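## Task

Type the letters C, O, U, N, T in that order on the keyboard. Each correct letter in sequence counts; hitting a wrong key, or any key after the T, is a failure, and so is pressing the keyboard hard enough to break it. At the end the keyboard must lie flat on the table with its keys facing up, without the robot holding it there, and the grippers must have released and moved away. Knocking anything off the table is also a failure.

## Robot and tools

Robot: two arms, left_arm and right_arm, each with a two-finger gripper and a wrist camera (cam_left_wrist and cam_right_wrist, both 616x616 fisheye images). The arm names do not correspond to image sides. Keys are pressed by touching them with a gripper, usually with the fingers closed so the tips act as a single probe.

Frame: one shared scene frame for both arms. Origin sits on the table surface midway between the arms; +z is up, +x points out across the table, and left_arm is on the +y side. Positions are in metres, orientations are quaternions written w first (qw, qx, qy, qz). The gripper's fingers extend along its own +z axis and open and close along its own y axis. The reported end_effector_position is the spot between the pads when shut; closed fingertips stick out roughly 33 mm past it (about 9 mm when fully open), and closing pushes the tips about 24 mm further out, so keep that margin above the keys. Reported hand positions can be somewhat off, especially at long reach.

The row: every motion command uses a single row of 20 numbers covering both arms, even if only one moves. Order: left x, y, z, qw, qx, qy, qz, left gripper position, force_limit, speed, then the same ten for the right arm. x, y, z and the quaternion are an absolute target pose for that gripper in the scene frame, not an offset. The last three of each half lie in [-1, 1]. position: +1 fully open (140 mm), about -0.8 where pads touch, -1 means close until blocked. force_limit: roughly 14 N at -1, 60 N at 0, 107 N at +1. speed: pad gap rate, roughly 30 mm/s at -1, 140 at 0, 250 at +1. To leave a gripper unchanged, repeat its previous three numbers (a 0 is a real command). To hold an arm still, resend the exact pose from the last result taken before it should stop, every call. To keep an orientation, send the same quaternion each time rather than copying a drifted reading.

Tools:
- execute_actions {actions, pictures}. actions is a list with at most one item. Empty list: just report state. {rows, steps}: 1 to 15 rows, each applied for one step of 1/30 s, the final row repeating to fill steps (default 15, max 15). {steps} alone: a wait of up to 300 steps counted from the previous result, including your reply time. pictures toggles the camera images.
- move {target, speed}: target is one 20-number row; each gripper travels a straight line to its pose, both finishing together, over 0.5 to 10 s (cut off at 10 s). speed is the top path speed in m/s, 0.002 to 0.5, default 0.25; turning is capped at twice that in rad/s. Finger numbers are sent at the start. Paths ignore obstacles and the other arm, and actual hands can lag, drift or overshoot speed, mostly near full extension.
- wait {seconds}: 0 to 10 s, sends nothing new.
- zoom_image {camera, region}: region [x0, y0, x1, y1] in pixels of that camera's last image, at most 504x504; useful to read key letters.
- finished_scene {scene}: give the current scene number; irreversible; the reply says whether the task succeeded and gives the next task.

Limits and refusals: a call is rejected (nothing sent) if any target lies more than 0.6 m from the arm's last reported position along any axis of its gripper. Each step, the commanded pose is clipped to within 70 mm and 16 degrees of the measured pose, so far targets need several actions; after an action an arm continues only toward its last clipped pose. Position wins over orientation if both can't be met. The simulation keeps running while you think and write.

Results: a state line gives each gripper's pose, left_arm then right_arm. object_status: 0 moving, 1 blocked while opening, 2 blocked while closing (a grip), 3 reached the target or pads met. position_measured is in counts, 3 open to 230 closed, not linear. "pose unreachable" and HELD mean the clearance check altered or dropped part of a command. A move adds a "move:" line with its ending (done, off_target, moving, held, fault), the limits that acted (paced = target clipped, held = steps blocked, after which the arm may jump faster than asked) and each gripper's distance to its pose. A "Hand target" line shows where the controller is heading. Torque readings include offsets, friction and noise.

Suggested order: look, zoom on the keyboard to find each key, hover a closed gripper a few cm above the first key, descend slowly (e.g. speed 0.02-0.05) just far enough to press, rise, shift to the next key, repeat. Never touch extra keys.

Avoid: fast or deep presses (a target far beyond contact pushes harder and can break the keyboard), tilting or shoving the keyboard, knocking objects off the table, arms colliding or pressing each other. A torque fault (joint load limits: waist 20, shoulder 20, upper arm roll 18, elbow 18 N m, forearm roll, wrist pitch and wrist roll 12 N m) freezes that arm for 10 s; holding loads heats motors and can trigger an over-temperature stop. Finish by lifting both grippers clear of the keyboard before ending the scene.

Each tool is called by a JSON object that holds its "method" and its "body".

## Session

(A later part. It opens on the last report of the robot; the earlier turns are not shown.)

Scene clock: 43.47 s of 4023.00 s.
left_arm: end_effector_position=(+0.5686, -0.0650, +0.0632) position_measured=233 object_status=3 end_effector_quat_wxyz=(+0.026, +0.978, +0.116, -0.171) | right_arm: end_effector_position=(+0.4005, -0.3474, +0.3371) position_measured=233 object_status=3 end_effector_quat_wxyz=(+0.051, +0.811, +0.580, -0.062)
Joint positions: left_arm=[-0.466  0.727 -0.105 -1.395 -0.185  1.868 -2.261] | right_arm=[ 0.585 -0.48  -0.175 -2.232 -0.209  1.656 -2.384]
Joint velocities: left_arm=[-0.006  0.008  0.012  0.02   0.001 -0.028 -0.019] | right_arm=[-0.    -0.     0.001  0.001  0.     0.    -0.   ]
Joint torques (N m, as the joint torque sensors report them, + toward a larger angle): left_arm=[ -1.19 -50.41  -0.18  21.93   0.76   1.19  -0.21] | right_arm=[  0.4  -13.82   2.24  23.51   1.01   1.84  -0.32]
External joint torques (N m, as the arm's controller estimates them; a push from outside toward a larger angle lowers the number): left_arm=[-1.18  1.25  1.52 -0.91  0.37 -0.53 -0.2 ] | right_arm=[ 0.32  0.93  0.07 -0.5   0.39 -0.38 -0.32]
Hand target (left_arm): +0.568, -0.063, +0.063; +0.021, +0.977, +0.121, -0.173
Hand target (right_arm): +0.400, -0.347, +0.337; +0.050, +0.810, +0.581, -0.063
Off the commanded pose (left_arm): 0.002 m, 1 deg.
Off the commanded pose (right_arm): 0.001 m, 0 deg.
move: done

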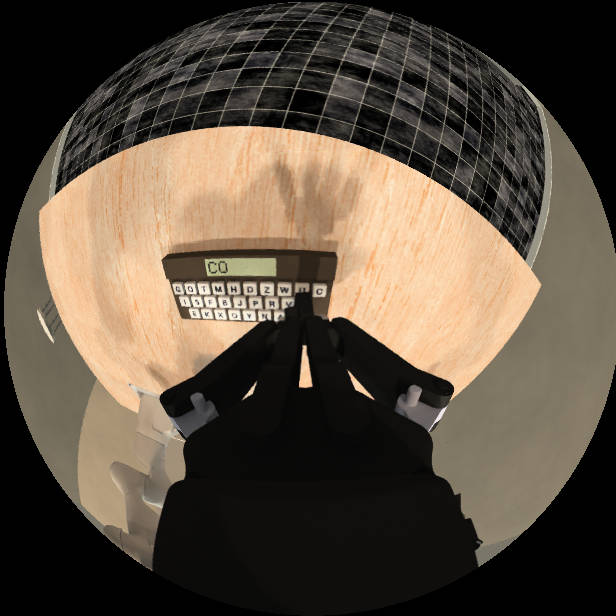

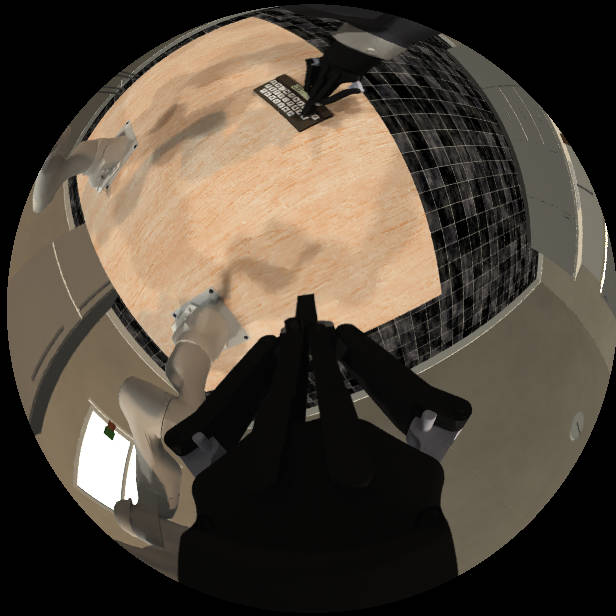

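{"method": "move", "body": {"target": [0.5675,-0.064,0.053,0.021,0.978,0.12,-0.173,-1,0,0,0.40,-0.347,0.337,0.05,0.81,0.581,-0.063,-1,0,0], "speed": 0.02}}

Scene clock: 45.63 s of 4023.00 s.
left_arm: end_effector_position=(+0.5670, -0.0643, +0.0555) position_measured=233 object_status=3 end_effector_quat_wxyz=(+0.023, +0.977, +0.119, -0.174) | right_arm: end_effector_position=(+0.4005, -0.3474, +0.3371) position_measured=233 object_status=3 end_effector_quat_wxyz=(+0.051, +0.811, +0.580, -0.062)
Joint positions: left_arm=[-0.467  0.739 -0.104 -1.394 -0.185  1.871 -2.266] | right_arm=[ 0.585 -0.48  -0.175 -2.232 -0.209  1.656 -2.384]
Joint velocities: left_arm=[-0.    -0.001  0.001 -0.     0.001  0.001  0.001] | right_arm=[ 0.     0.002  0.     0.002 -0.    -0.001  0.   ]
Joint torques (N m, as the joint torque sensors report them, + toward a larger angle): left_arm=[ -1.77 -49.55  -1.12  20.99   0.9    2.21  -0.04] | right_arm=[  0.6  -13.57   2.23  23.43   1.01   1.9   -0.28]
External joint torques (N m, as the arm's controller estimates them; a push from outside toward a larger angle lowers the number): left_arm=[-1.68  2.32  0.61 -1.82  0.51  0.51 -0.03] | right_arm=[ 0.52  1.14  0.08 -0.58  0.39 -0.31 -0.28]
Hand target (left_arm): +0.568, -0.064, +0.053; +0.021, +0.977, +0.120, -0.173
Hand target (right_arm): +0.400, -0.347, +0.337; +0.050, +0.810, +0.581, -0.063
Off the commanded pose (left_arm): 0.003 m, 0 deg.
Off the commanded pose (right_arm): 0.001 m, 0 deg.
move: done

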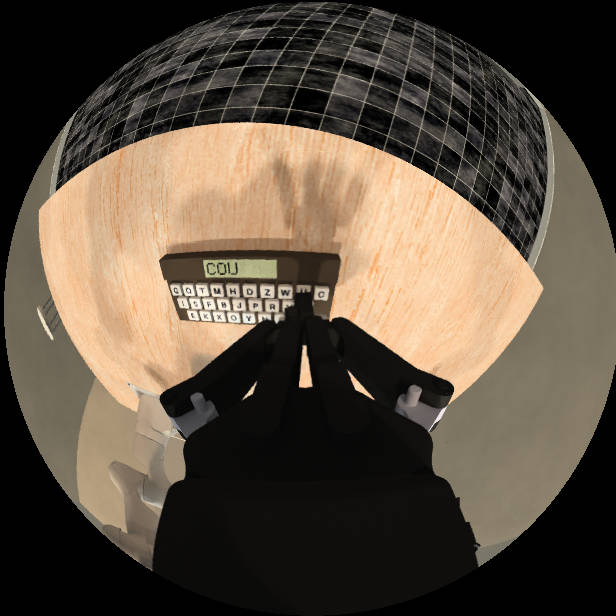

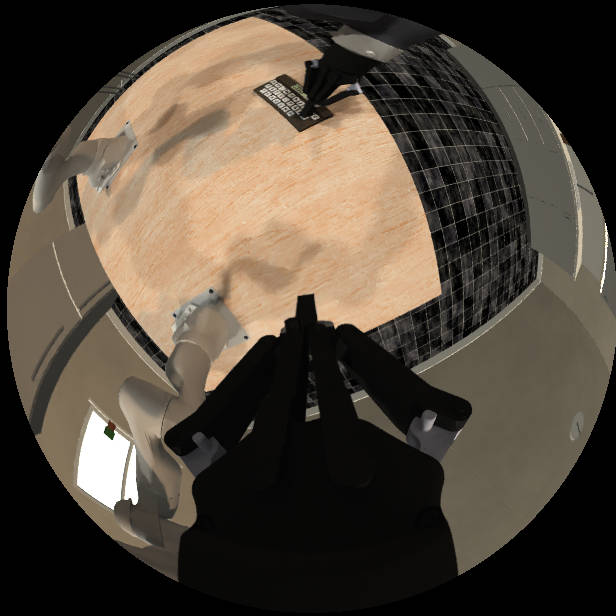

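N = O + 2 right = (.525,-.0292).

{"method": "move", "body": {"target": [0.5675,-0.064,0.067,0.021,0.978,0.12,-0.173,-1,0,0,0.40,-0.347,0.337,0.05,0.81,0.581,-0.063,-1,0,0], "speed": 0.03}}

{"method": "move", "body": {"target": [0.525,-0.0295,0.063,0.021,0.978,0.12,-0.173,-1,0,0,0.40,-0.347,0.337,0.05,0.81,0.581,-0.063,-1,0,0], "speed": 0.05}}

{"method": "zoom_image", "body": {"camera": "cam_left_wrist", "region": [150,120,470,360]}}

Scene clock: 49.70 s of 4023.00 s.
left_arm: end_effector_position=(+0.5668, -0.0645, +0.0652) position_measured=233 object_status=3 end_effector_quat_wxyz=(+0.023, +0.977, +0.118, -0.174) | right_arm: end_effector_position=(+0.4005, -0.3474, +0.3371) position_measured=233 object_status=3 end_effector_quat_wxyz=(+0.051, +0.811, +0.580, -0.062)
Joint positions: left_arm=[-0.468  0.726 -0.104 -1.391 -0.185  1.856 -2.267] | right_arm=[ 0.585 -0.48  -0.175 -2.231 -0.209  1.656 -2.384]
Joint velocities: left_arm=[-0.002 -0.     0.001  0.     0.    -0.008 -0.002] | right_arm=[-0.    -0.001 -0.001  0.     0.001  0.     0.   ]
Joint torques (N m, as the joint torque sensors report them, + toward a larger angle): left_arm=[ -1.65 -52.73  -0.82  22.28   0.85   1.24  -0.23] | right_arm=[  0.41 -13.91   2.34  23.53   0.98   1.84  -0.28]
External joint torques (N m, as the arm's controller estimates them; a push from outside toward a larger angle lowers the number): left_arm=[-1.35 -1.2   1.03 -0.54  0.48 -0.45 -0.22] | right_arm=[ 0.45  0.85  0.33 -0.49  0.38 -0.37 -0.28]
Hand target (left_arm): +0.567, -0.064, +0.067; +0.021, +0.977, +0.120, -0.173
Hand target (right_arm): +0.400, -0.347, +0.337; +0.050, +0.810, +0.581, -0.063
Off the commanded pose (left_arm): 0.002 m, 0 deg.
Off the commanded pose (right_arm): 0.001 m, 0 deg.
After step 90, 0.30 s passed at rest.
move: done

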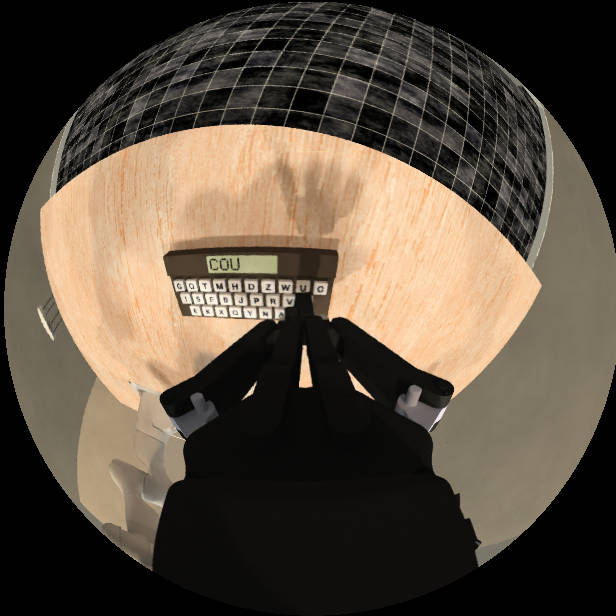

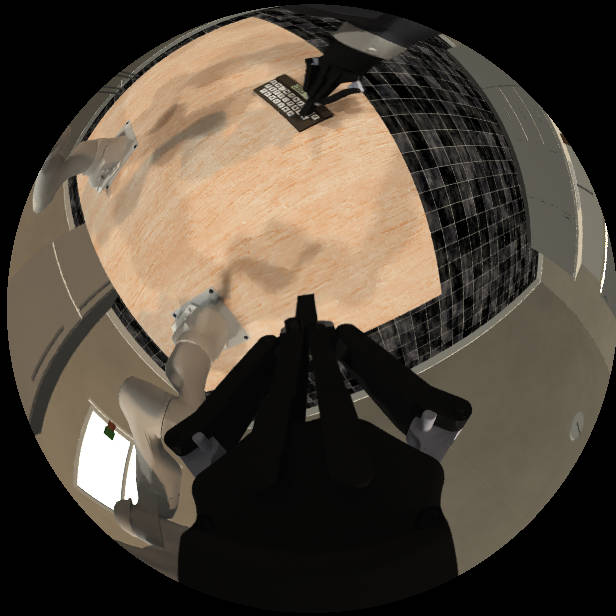

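Scene clock: 51.07 s of 4023.00 s.
left_arm: end_effector_position=(+0.5244, -0.0285, +0.0620) position_measured=233 object_status=3 end_effector_quat_wxyz=(+0.017, +0.977, +0.123, -0.174) | right_arm: end_effector_position=(+0.4005, -0.3474, +0.3371) position_measured=233 object_status=3 end_effector_quat_wxyz=(+0.051, +0.811, +0.580, -0.062)
Joint positions: left_arm=[-0.445  0.561 -0.109 -1.678 -0.192  1.966 -2.244] | right_arm=[ 0.585 -0.48  -0.175 -2.231 -0.209  1.656 -2.384]
Joint velocities: left_arm=[ 0.005 -0.005 -0.006 -0.012  0.     0.024  0.013] | right_arm=[-0.    -0.    -0.002  0.    -0.     0.    -0.   ]
Joint torques (N m, as the joint torque sensors report them, + toward a larger angle): left_arm=[  1.19 -49.17  -2.85  19.12  -0.76   2.     0.42] | right_arm=[  0.45 -13.46   2.63  23.45   1.     1.88  -0.27]
External joint torques (N m, as the arm's controller estimates them; a push from outside toward a larger angle lowers the number): left_arm=[ 1.09 -2.63 -1.48 -2.73 -1.19  0.34  0.43] | right_arm=[ 0.46  1.3   0.59 -0.54  0.39 -0.33 -0.27]
Hand target (left_arm): +0.525, -0.030, +0.063; +0.021, +0.977, +0.119, -0.173
Hand target (right_arm): +0.400, -0.347, +0.337; +0.050, +0.810, +0.581, -0.063
Off the commanded pose (left_arm): 0.001 m, 1 deg.
Off the commanded pose (right_arm): 0.001 m, 0 deg.
move: done

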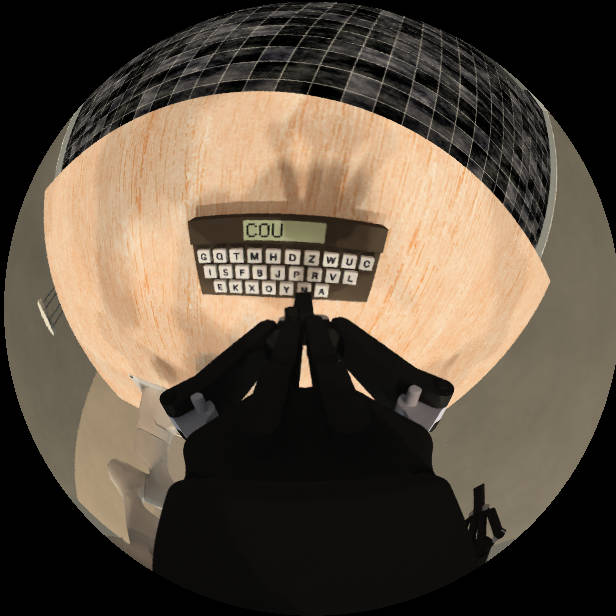

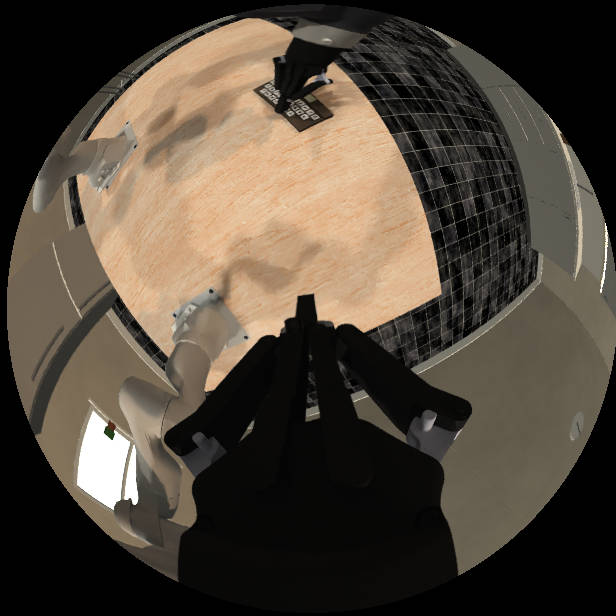

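Region (150, 120, 470, 360) of cam_left_wrist's 616x616 image, scaled by 1.575, with more detail than that image has; it fills the top 378 rows of this view, and the rest is white.

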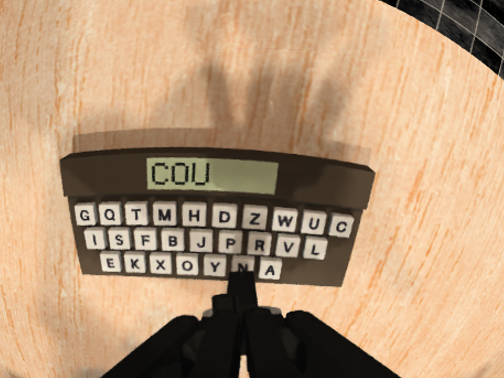

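{"method": "move", "body": {"target": [0.524,-0.0295,0.052,0.021,0.978,0.12,-0.173,-1,0,0,0.40,-0.347,0.337,0.05,0.81,0.581,-0.063,-1,0,0], "speed": 0.02}}

Scene clock: 55.97 s of 4023.00 s.
left_arm: end_effector_position=(+0.5252, -0.0288, +0.0550) position_measured=233 object_status=3 end_effector_quat_wxyz=(+0.019, +0.977, +0.122, -0.172) | right_arm: end_effector_position=(+0.4005, -0.3474, +0.3371) position_measured=233 object_status=3 end_effector_quat_wxyz=(+0.051, +0.811, +0.580, -0.062)
Joint positions: left_arm=[-0.444  0.566 -0.11  -1.688 -0.193  1.988 -2.238] | right_arm=[ 0.585 -0.48  -0.175 -2.231 -0.209  1.656 -2.384]
Joint velocities: left_arm=[ 0.002 -0.001 -0.    -0.001 -0.    -0.001  0.002] | right_arm=[-0.     0.    -0.    -0.     0.    -0.001  0.   ]
Joint torques (N m, as the joint torque sensors report them, + toward a larger angle): left_arm=[  0.87 -44.66  -3.19  18.05  -0.71   2.6    0.4 ] | right_arm=[  0.54 -13.86   2.22  23.48   0.93   1.89  -0.25]
External joint torques (N m, as the arm's controller estimates them; a push from outside toward a larger angle lowers the number): left_arm=[ 0.75  2.18 -1.79 -3.77 -1.14  0.91  0.41] | right_arm=[ 0.57  0.85  0.2  -0.46  0.32 -0.31 -0.25]
Hand target (left_arm): +0.524, -0.030, +0.052; +0.021, +0.977, +0.120, -0.173
Hand target (right_arm): +0.400, -0.347, +0.337; +0.050, +0.810, +0.581, -0.063
Off the commanded pose (left_arm): 0.003 m, 0 deg.
Off the commanded pose (right_arm): 0.001 m, 0 deg.
After step 90, 1.17 s passed at rest.
move: done

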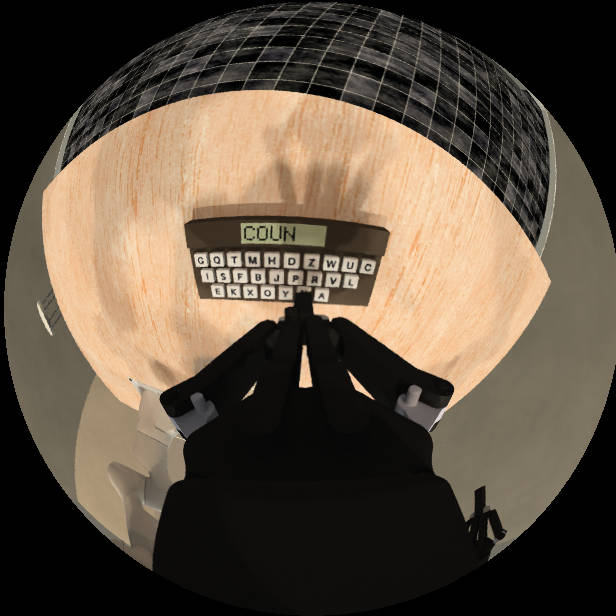

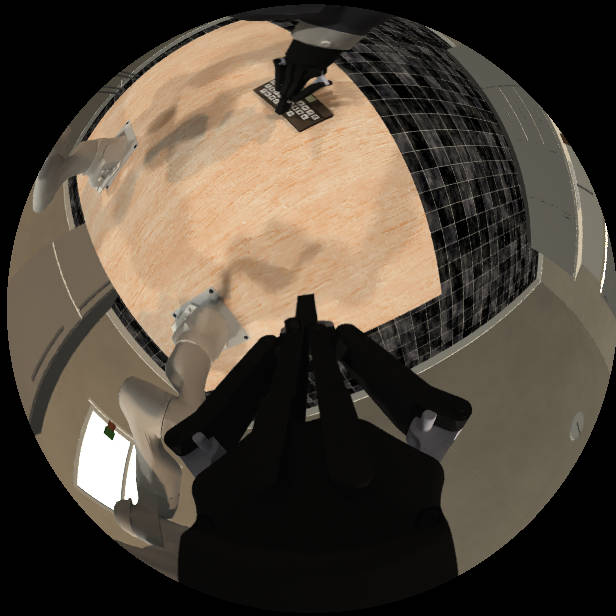

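T = C − 7 right = (.550,.0465).

{"method": "move", "body": {"target": [0.525,-0.029,0.067,0.021,0.978,0.12,-0.173,-1,0,0,0.40,-0.347,0.337,0.05,0.81,0.581,-0.063,-1,0,0], "speed": 0.03}}

{"method": "move", "body": {"target": [0.550,0.0465,0.063,0.021,0.978,0.12,-0.173,-1,0,0,0.40,-0.347,0.337,0.05,0.81,0.581,-0.063,-1,0,0], "speed": 0.05}}

{"method": "zoom_image", "body": {"camera": "cam_left_wrist", "region": [150,120,470,360]}}

Scene clock: 60.33 s of 4023.00 s.
left_arm: end_effector_position=(+0.5247, -0.0282, +0.0647) position_measured=233 object_status=3 end_effector_quat_wxyz=(+0.019, +0.978, +0.120, -0.172) | right_arm: end_effector_position=(+0.4005, -0.3474, +0.3371) position_measured=233 object_status=3 end_effector_quat_wxyz=(+0.051, +0.811, +0.580, -0.062)
Joint positions: left_arm=[-0.442  0.551 -0.11  -1.687 -0.194  1.971 -2.237] | right_arm=[ 0.585 -0.48  -0.175 -2.231 -0.209  1.656 -2.384]
Joint velocities: left_arm=[-0.     0.    -0.001 -0.     0.    -0.011  0.001] | right_arm=[-0.002  0.001  0.    -0.001  0.002  0.     0.001]
Joint torques (N m, as the joint torque sensors report them, + toward a larger angle): left_arm=[  0.48 -47.62  -2.48  21.61  -0.55   1.37   0.2 ] | right_arm=[  0.53 -13.86   2.68  23.36   0.98   1.87  -0.3 ]
External joint torques (N m, as the arm's controller estimates them; a push from outside toward a larger angle lowers the number): left_arm=[ 0.47 -1.09 -1.02 -0.36 -0.98 -0.32  0.21] | right_arm=[ 0.57  0.85  0.66 -0.58  0.38 -0.33 -0.3 ]
Hand target (left_arm): +0.525, -0.029, +0.067; +0.021, +0.977, +0.120, -0.173
Hand target (right_arm): +0.400, -0.347, +0.337; +0.050, +0.810, +0.581, -0.063
Off the commanded pose (left_arm): 0.002 m, 0 deg.
Off the commanded pose (right_arm): 0.001 m, 0 deg.
After step 90, 0.63 s passed at rest.
move: done

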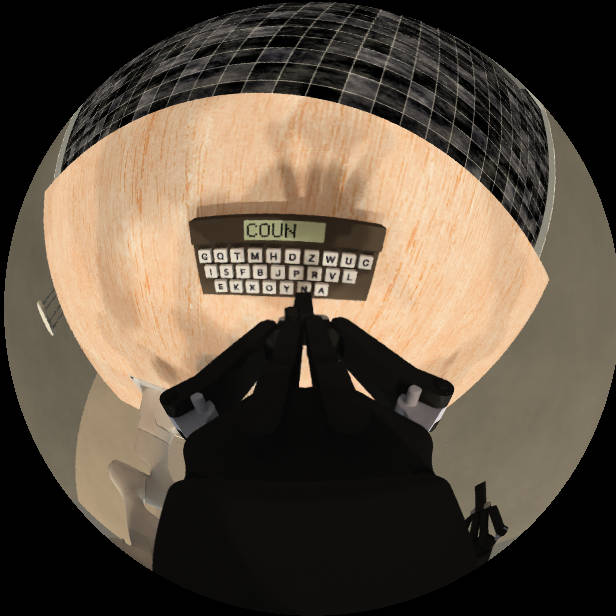

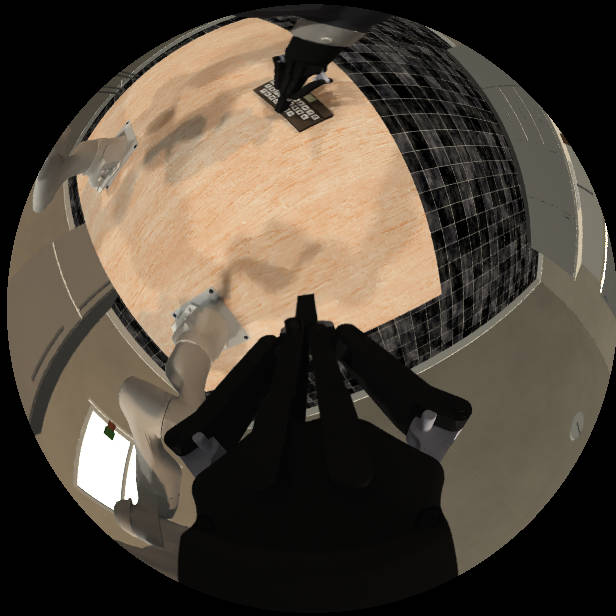

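Scene clock: 62.27 s of 4023.00 s.
left_arm: end_effector_position=(+0.5511, +0.0447, +0.0626) position_measured=233 object_status=3 end_effector_quat_wxyz=(+0.022, +0.977, +0.127, -0.173) | right_arm: end_effector_position=(+0.4005, -0.3474, +0.3371) position_measured=233 object_status=3 end_effector_quat_wxyz=(+0.051, +0.811, +0.580, -0.062)
Joint positions: left_arm=[-0.328  0.528 -0.101 -1.725 -0.173  1.966 -2.14 ] | right_arm=[ 0.585 -0.48  -0.175 -2.231 -0.209  1.656 -2.384]
Joint velocities: left_arm=[-0.    -0.     0.     0.     0.002 -0.001  0.021] | right_arm=[-0.001  0.     0.     0.001 -0.     0.    -0.001]
Joint torques (N m, as the joint torque sensors report them, + toward a larger angle): left_arm=[  1.38 -47.52  -1.98  18.43   1.13   1.21   0.35] | right_arm=[  0.65 -13.71   2.26  23.21   0.95   1.88  -0.25]
External joint torques (N m, as the arm's controller estimates them; a push from outside toward a larger angle lowers the number): left_arm=[ 1.52 -1.69 -0.61 -3.34  0.69 -0.44  0.36] | right_arm=[ 0.64  1.06  0.19 -0.8   0.34 -0.33 -0.24]
Hand target (left_arm): +0.550, +0.047, +0.063; +0.021, +0.977, +0.120, -0.173
Hand target (right_arm): +0.400, -0.347, +0.337; +0.050, +0.810, +0.581, -0.063
Off the commanded pose (left_arm): 0.002 m, 1 deg.
Off the commanded pose (right_arm): 0.001 m, 0 deg.
move: done

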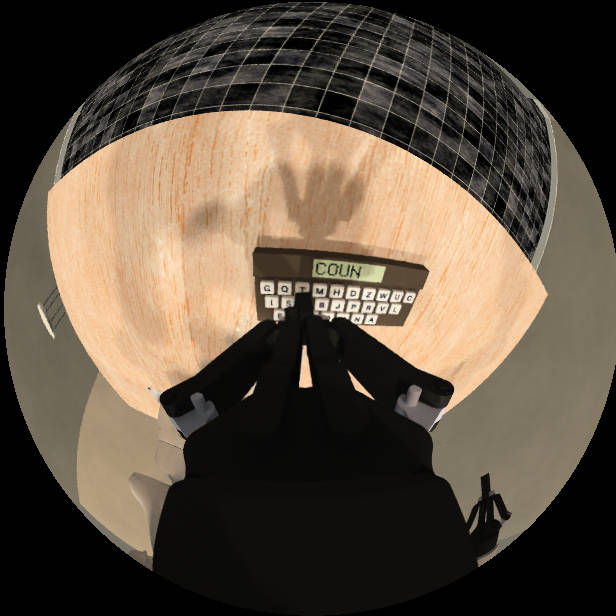

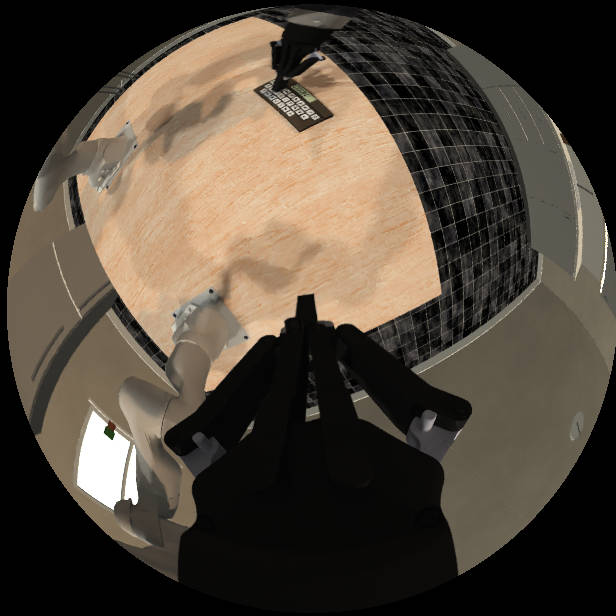

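Region (150, 120, 470, 360) of cam_left_wrist's 616x616 image, scaled by 1.575, with more detail than that image has; it fills the top 378 rows of this view, and the rest is white.

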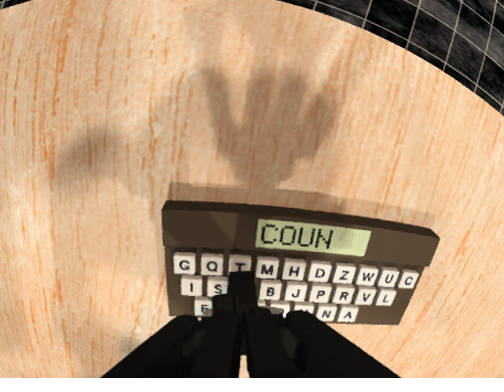

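{"method": "move", "body": {"target": [0.550,0.0465,0.052,0.021,0.978,0.12,-0.173,-1,0,0,0.40,-0.347,0.337,0.05,0.81,0.581,-0.063,-1,0,0], "speed": 0.02}}

Scene clock: 64.30 s of 4023.00 s.
left_arm: end_effector_position=(+0.5507, +0.0451, +0.0551) position_measured=233 object_status=3 end_effector_quat_wxyz=(+0.022, +0.977, +0.124, -0.173) | right_arm: end_effector_position=(+0.4005, -0.3474, +0.3371) position_measured=233 object_status=3 end_effector_quat_wxyz=(+0.051, +0.811, +0.580, -0.062)
Joint positions: left_arm=[-0.328  0.539 -0.101 -1.729 -0.173  1.979 -2.131] | right_arm=[ 0.585 -0.48  -0.175 -2.231 -0.209  1.656 -2.384]
Joint velocities: left_arm=[-0.001  0.001  0.    -0.002 -0.001  0.     0.005] | right_arm=[ 0.001 -0.001  0.001 -0.002 -0.001  0.    -0.001]
Joint torques (N m, as the joint torque sensors report them, + toward a larger angle): left_arm=[ -0.23 -44.22  -1.7   17.79   1.02   2.26   0.37] | right_arm=[  0.22 -13.62   2.47  23.53   0.97   1.88  -0.27]
External joint torques (N m, as the arm's controller estimates them; a push from outside toward a larger angle lowers the number): left_arm=[-0.3   1.55 -0.49 -3.71  0.57  0.63  0.38] | right_arm=[ 0.16  1.09  0.33 -0.39  0.35 -0.32 -0.27]
Hand target (left_arm): +0.550, +0.046, +0.052; +0.021, +0.977, +0.120, -0.173
Hand target (right_arm): +0.400, -0.347, +0.337; +0.050, +0.810, +0.581, -0.063
Off the commanded pose (left_arm): 0.003 m, 0 deg.
Off the commanded pose (right_arm): 0.001 m, 0 deg.
move: done

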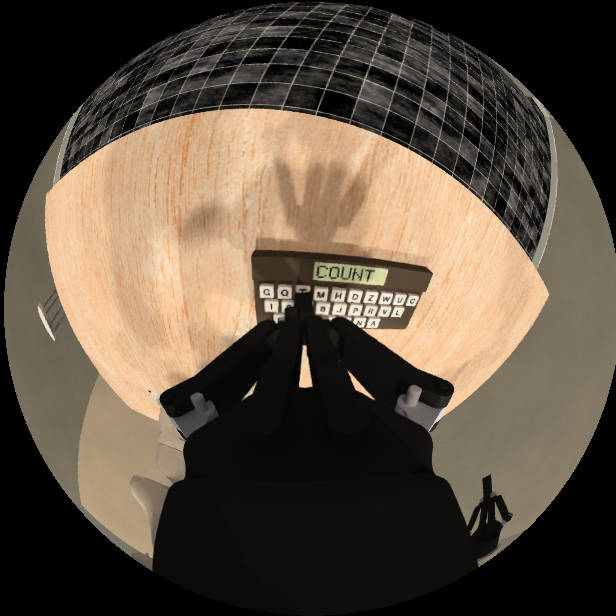

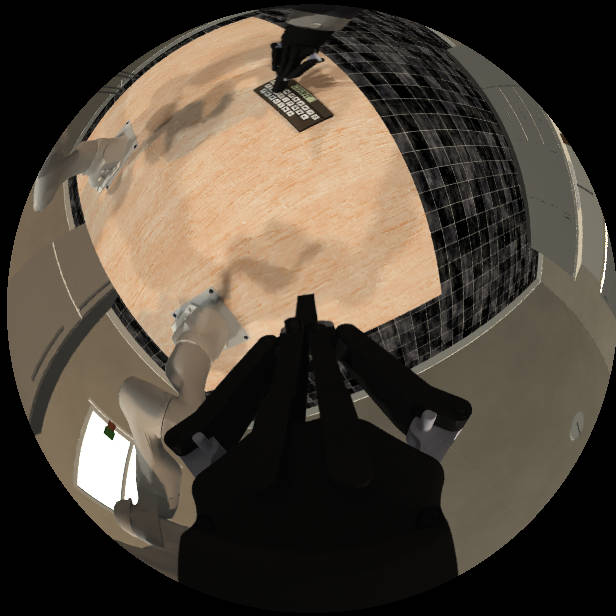

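{"method": "move", "body": {"target": [0.550,0.0455,0.13,0.021,0.978,0.12,-0.173,-1,0,0,0.40,-0.347,0.337,0.05,0.81,0.581,-0.063,-1,0,0], "speed": 0.08}}

{"method": "finished_scene", "body": {"scene": 2}}

Scene clock: 67.77 s of 4023.00 s.
left_arm: end_effector_position=(+0.5491, +0.0445, +0.1291) position_measured=233 object_status=3 end_effector_quat_wxyz=(+0.022, +0.978, +0.117, -0.172) | right_arm: end_effector_position=(+0.4005, -0.3474, +0.3371) position_measured=233 object_status=3 end_effector_quat_wxyz=(+0.051, +0.811, +0.580, -0.062)
Joint positions: left_arm=[-0.328  0.439 -0.101 -1.685 -0.173  1.837 -2.142] | right_arm=[ 0.585 -0.48  -0.175 -2.231 -0.209  1.656 -2.384]
Joint velocities: left_arm=[ 0.001  0.001  0.001 -0.    -0.    -0.011 -0.004] | right_arm=[ 0.002 -0.001  0.     0.001 -0.    -0.001  0.   ]
Joint torques (N m, as the joint torque sensors report them, + toward a larger angle): left_arm=[ -0.64 -45.01  -0.08  21.58   0.81   1.24  -0.2 ] | right_arm=[  0.42 -13.92   2.4   23.53   1.     1.82  -0.27]
External joint torques (N m, as the arm's controller estimates them; a push from outside toward a larger angle lowers the number): left_arm=[-0.71 -0.72  0.94 -1.12  0.38 -0.41 -0.2 ] | right_arm=[ 0.31  0.89  0.2  -0.48  0.38 -0.39 -0.26]
Hand target (left_arm): +0.549, +0.046, +0.130; +0.020, +0.977, +0.120, -0.172
Hand target (right_arm): +0.400, -0.347, +0.337; +0.050, +0.810, +0.581, -0.063
Off the commanded pose (left_arm): 0.002 m, 0 deg.
Off the commanded pose (right_arm): 0.001 m, 0 deg.
move: done

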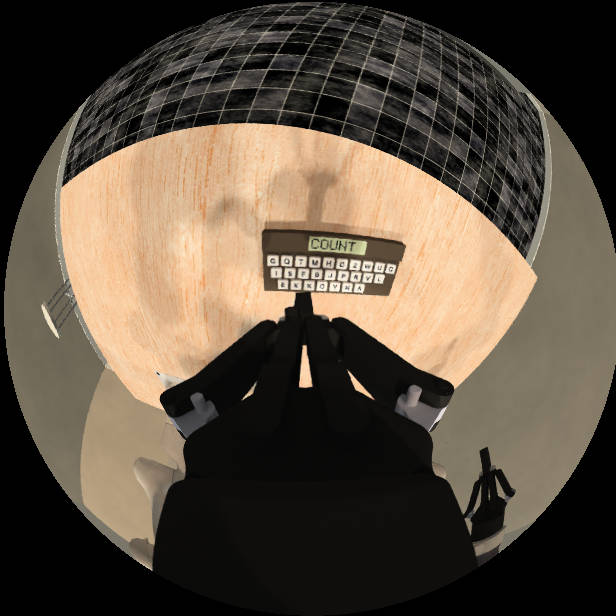

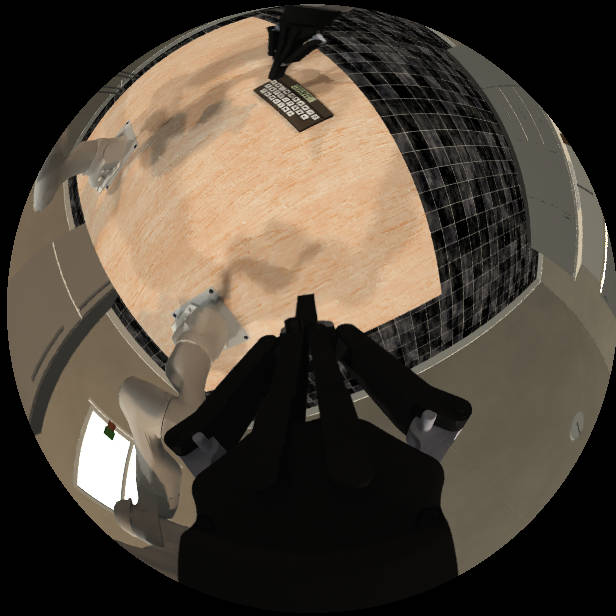

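The scene is finished: the task was done.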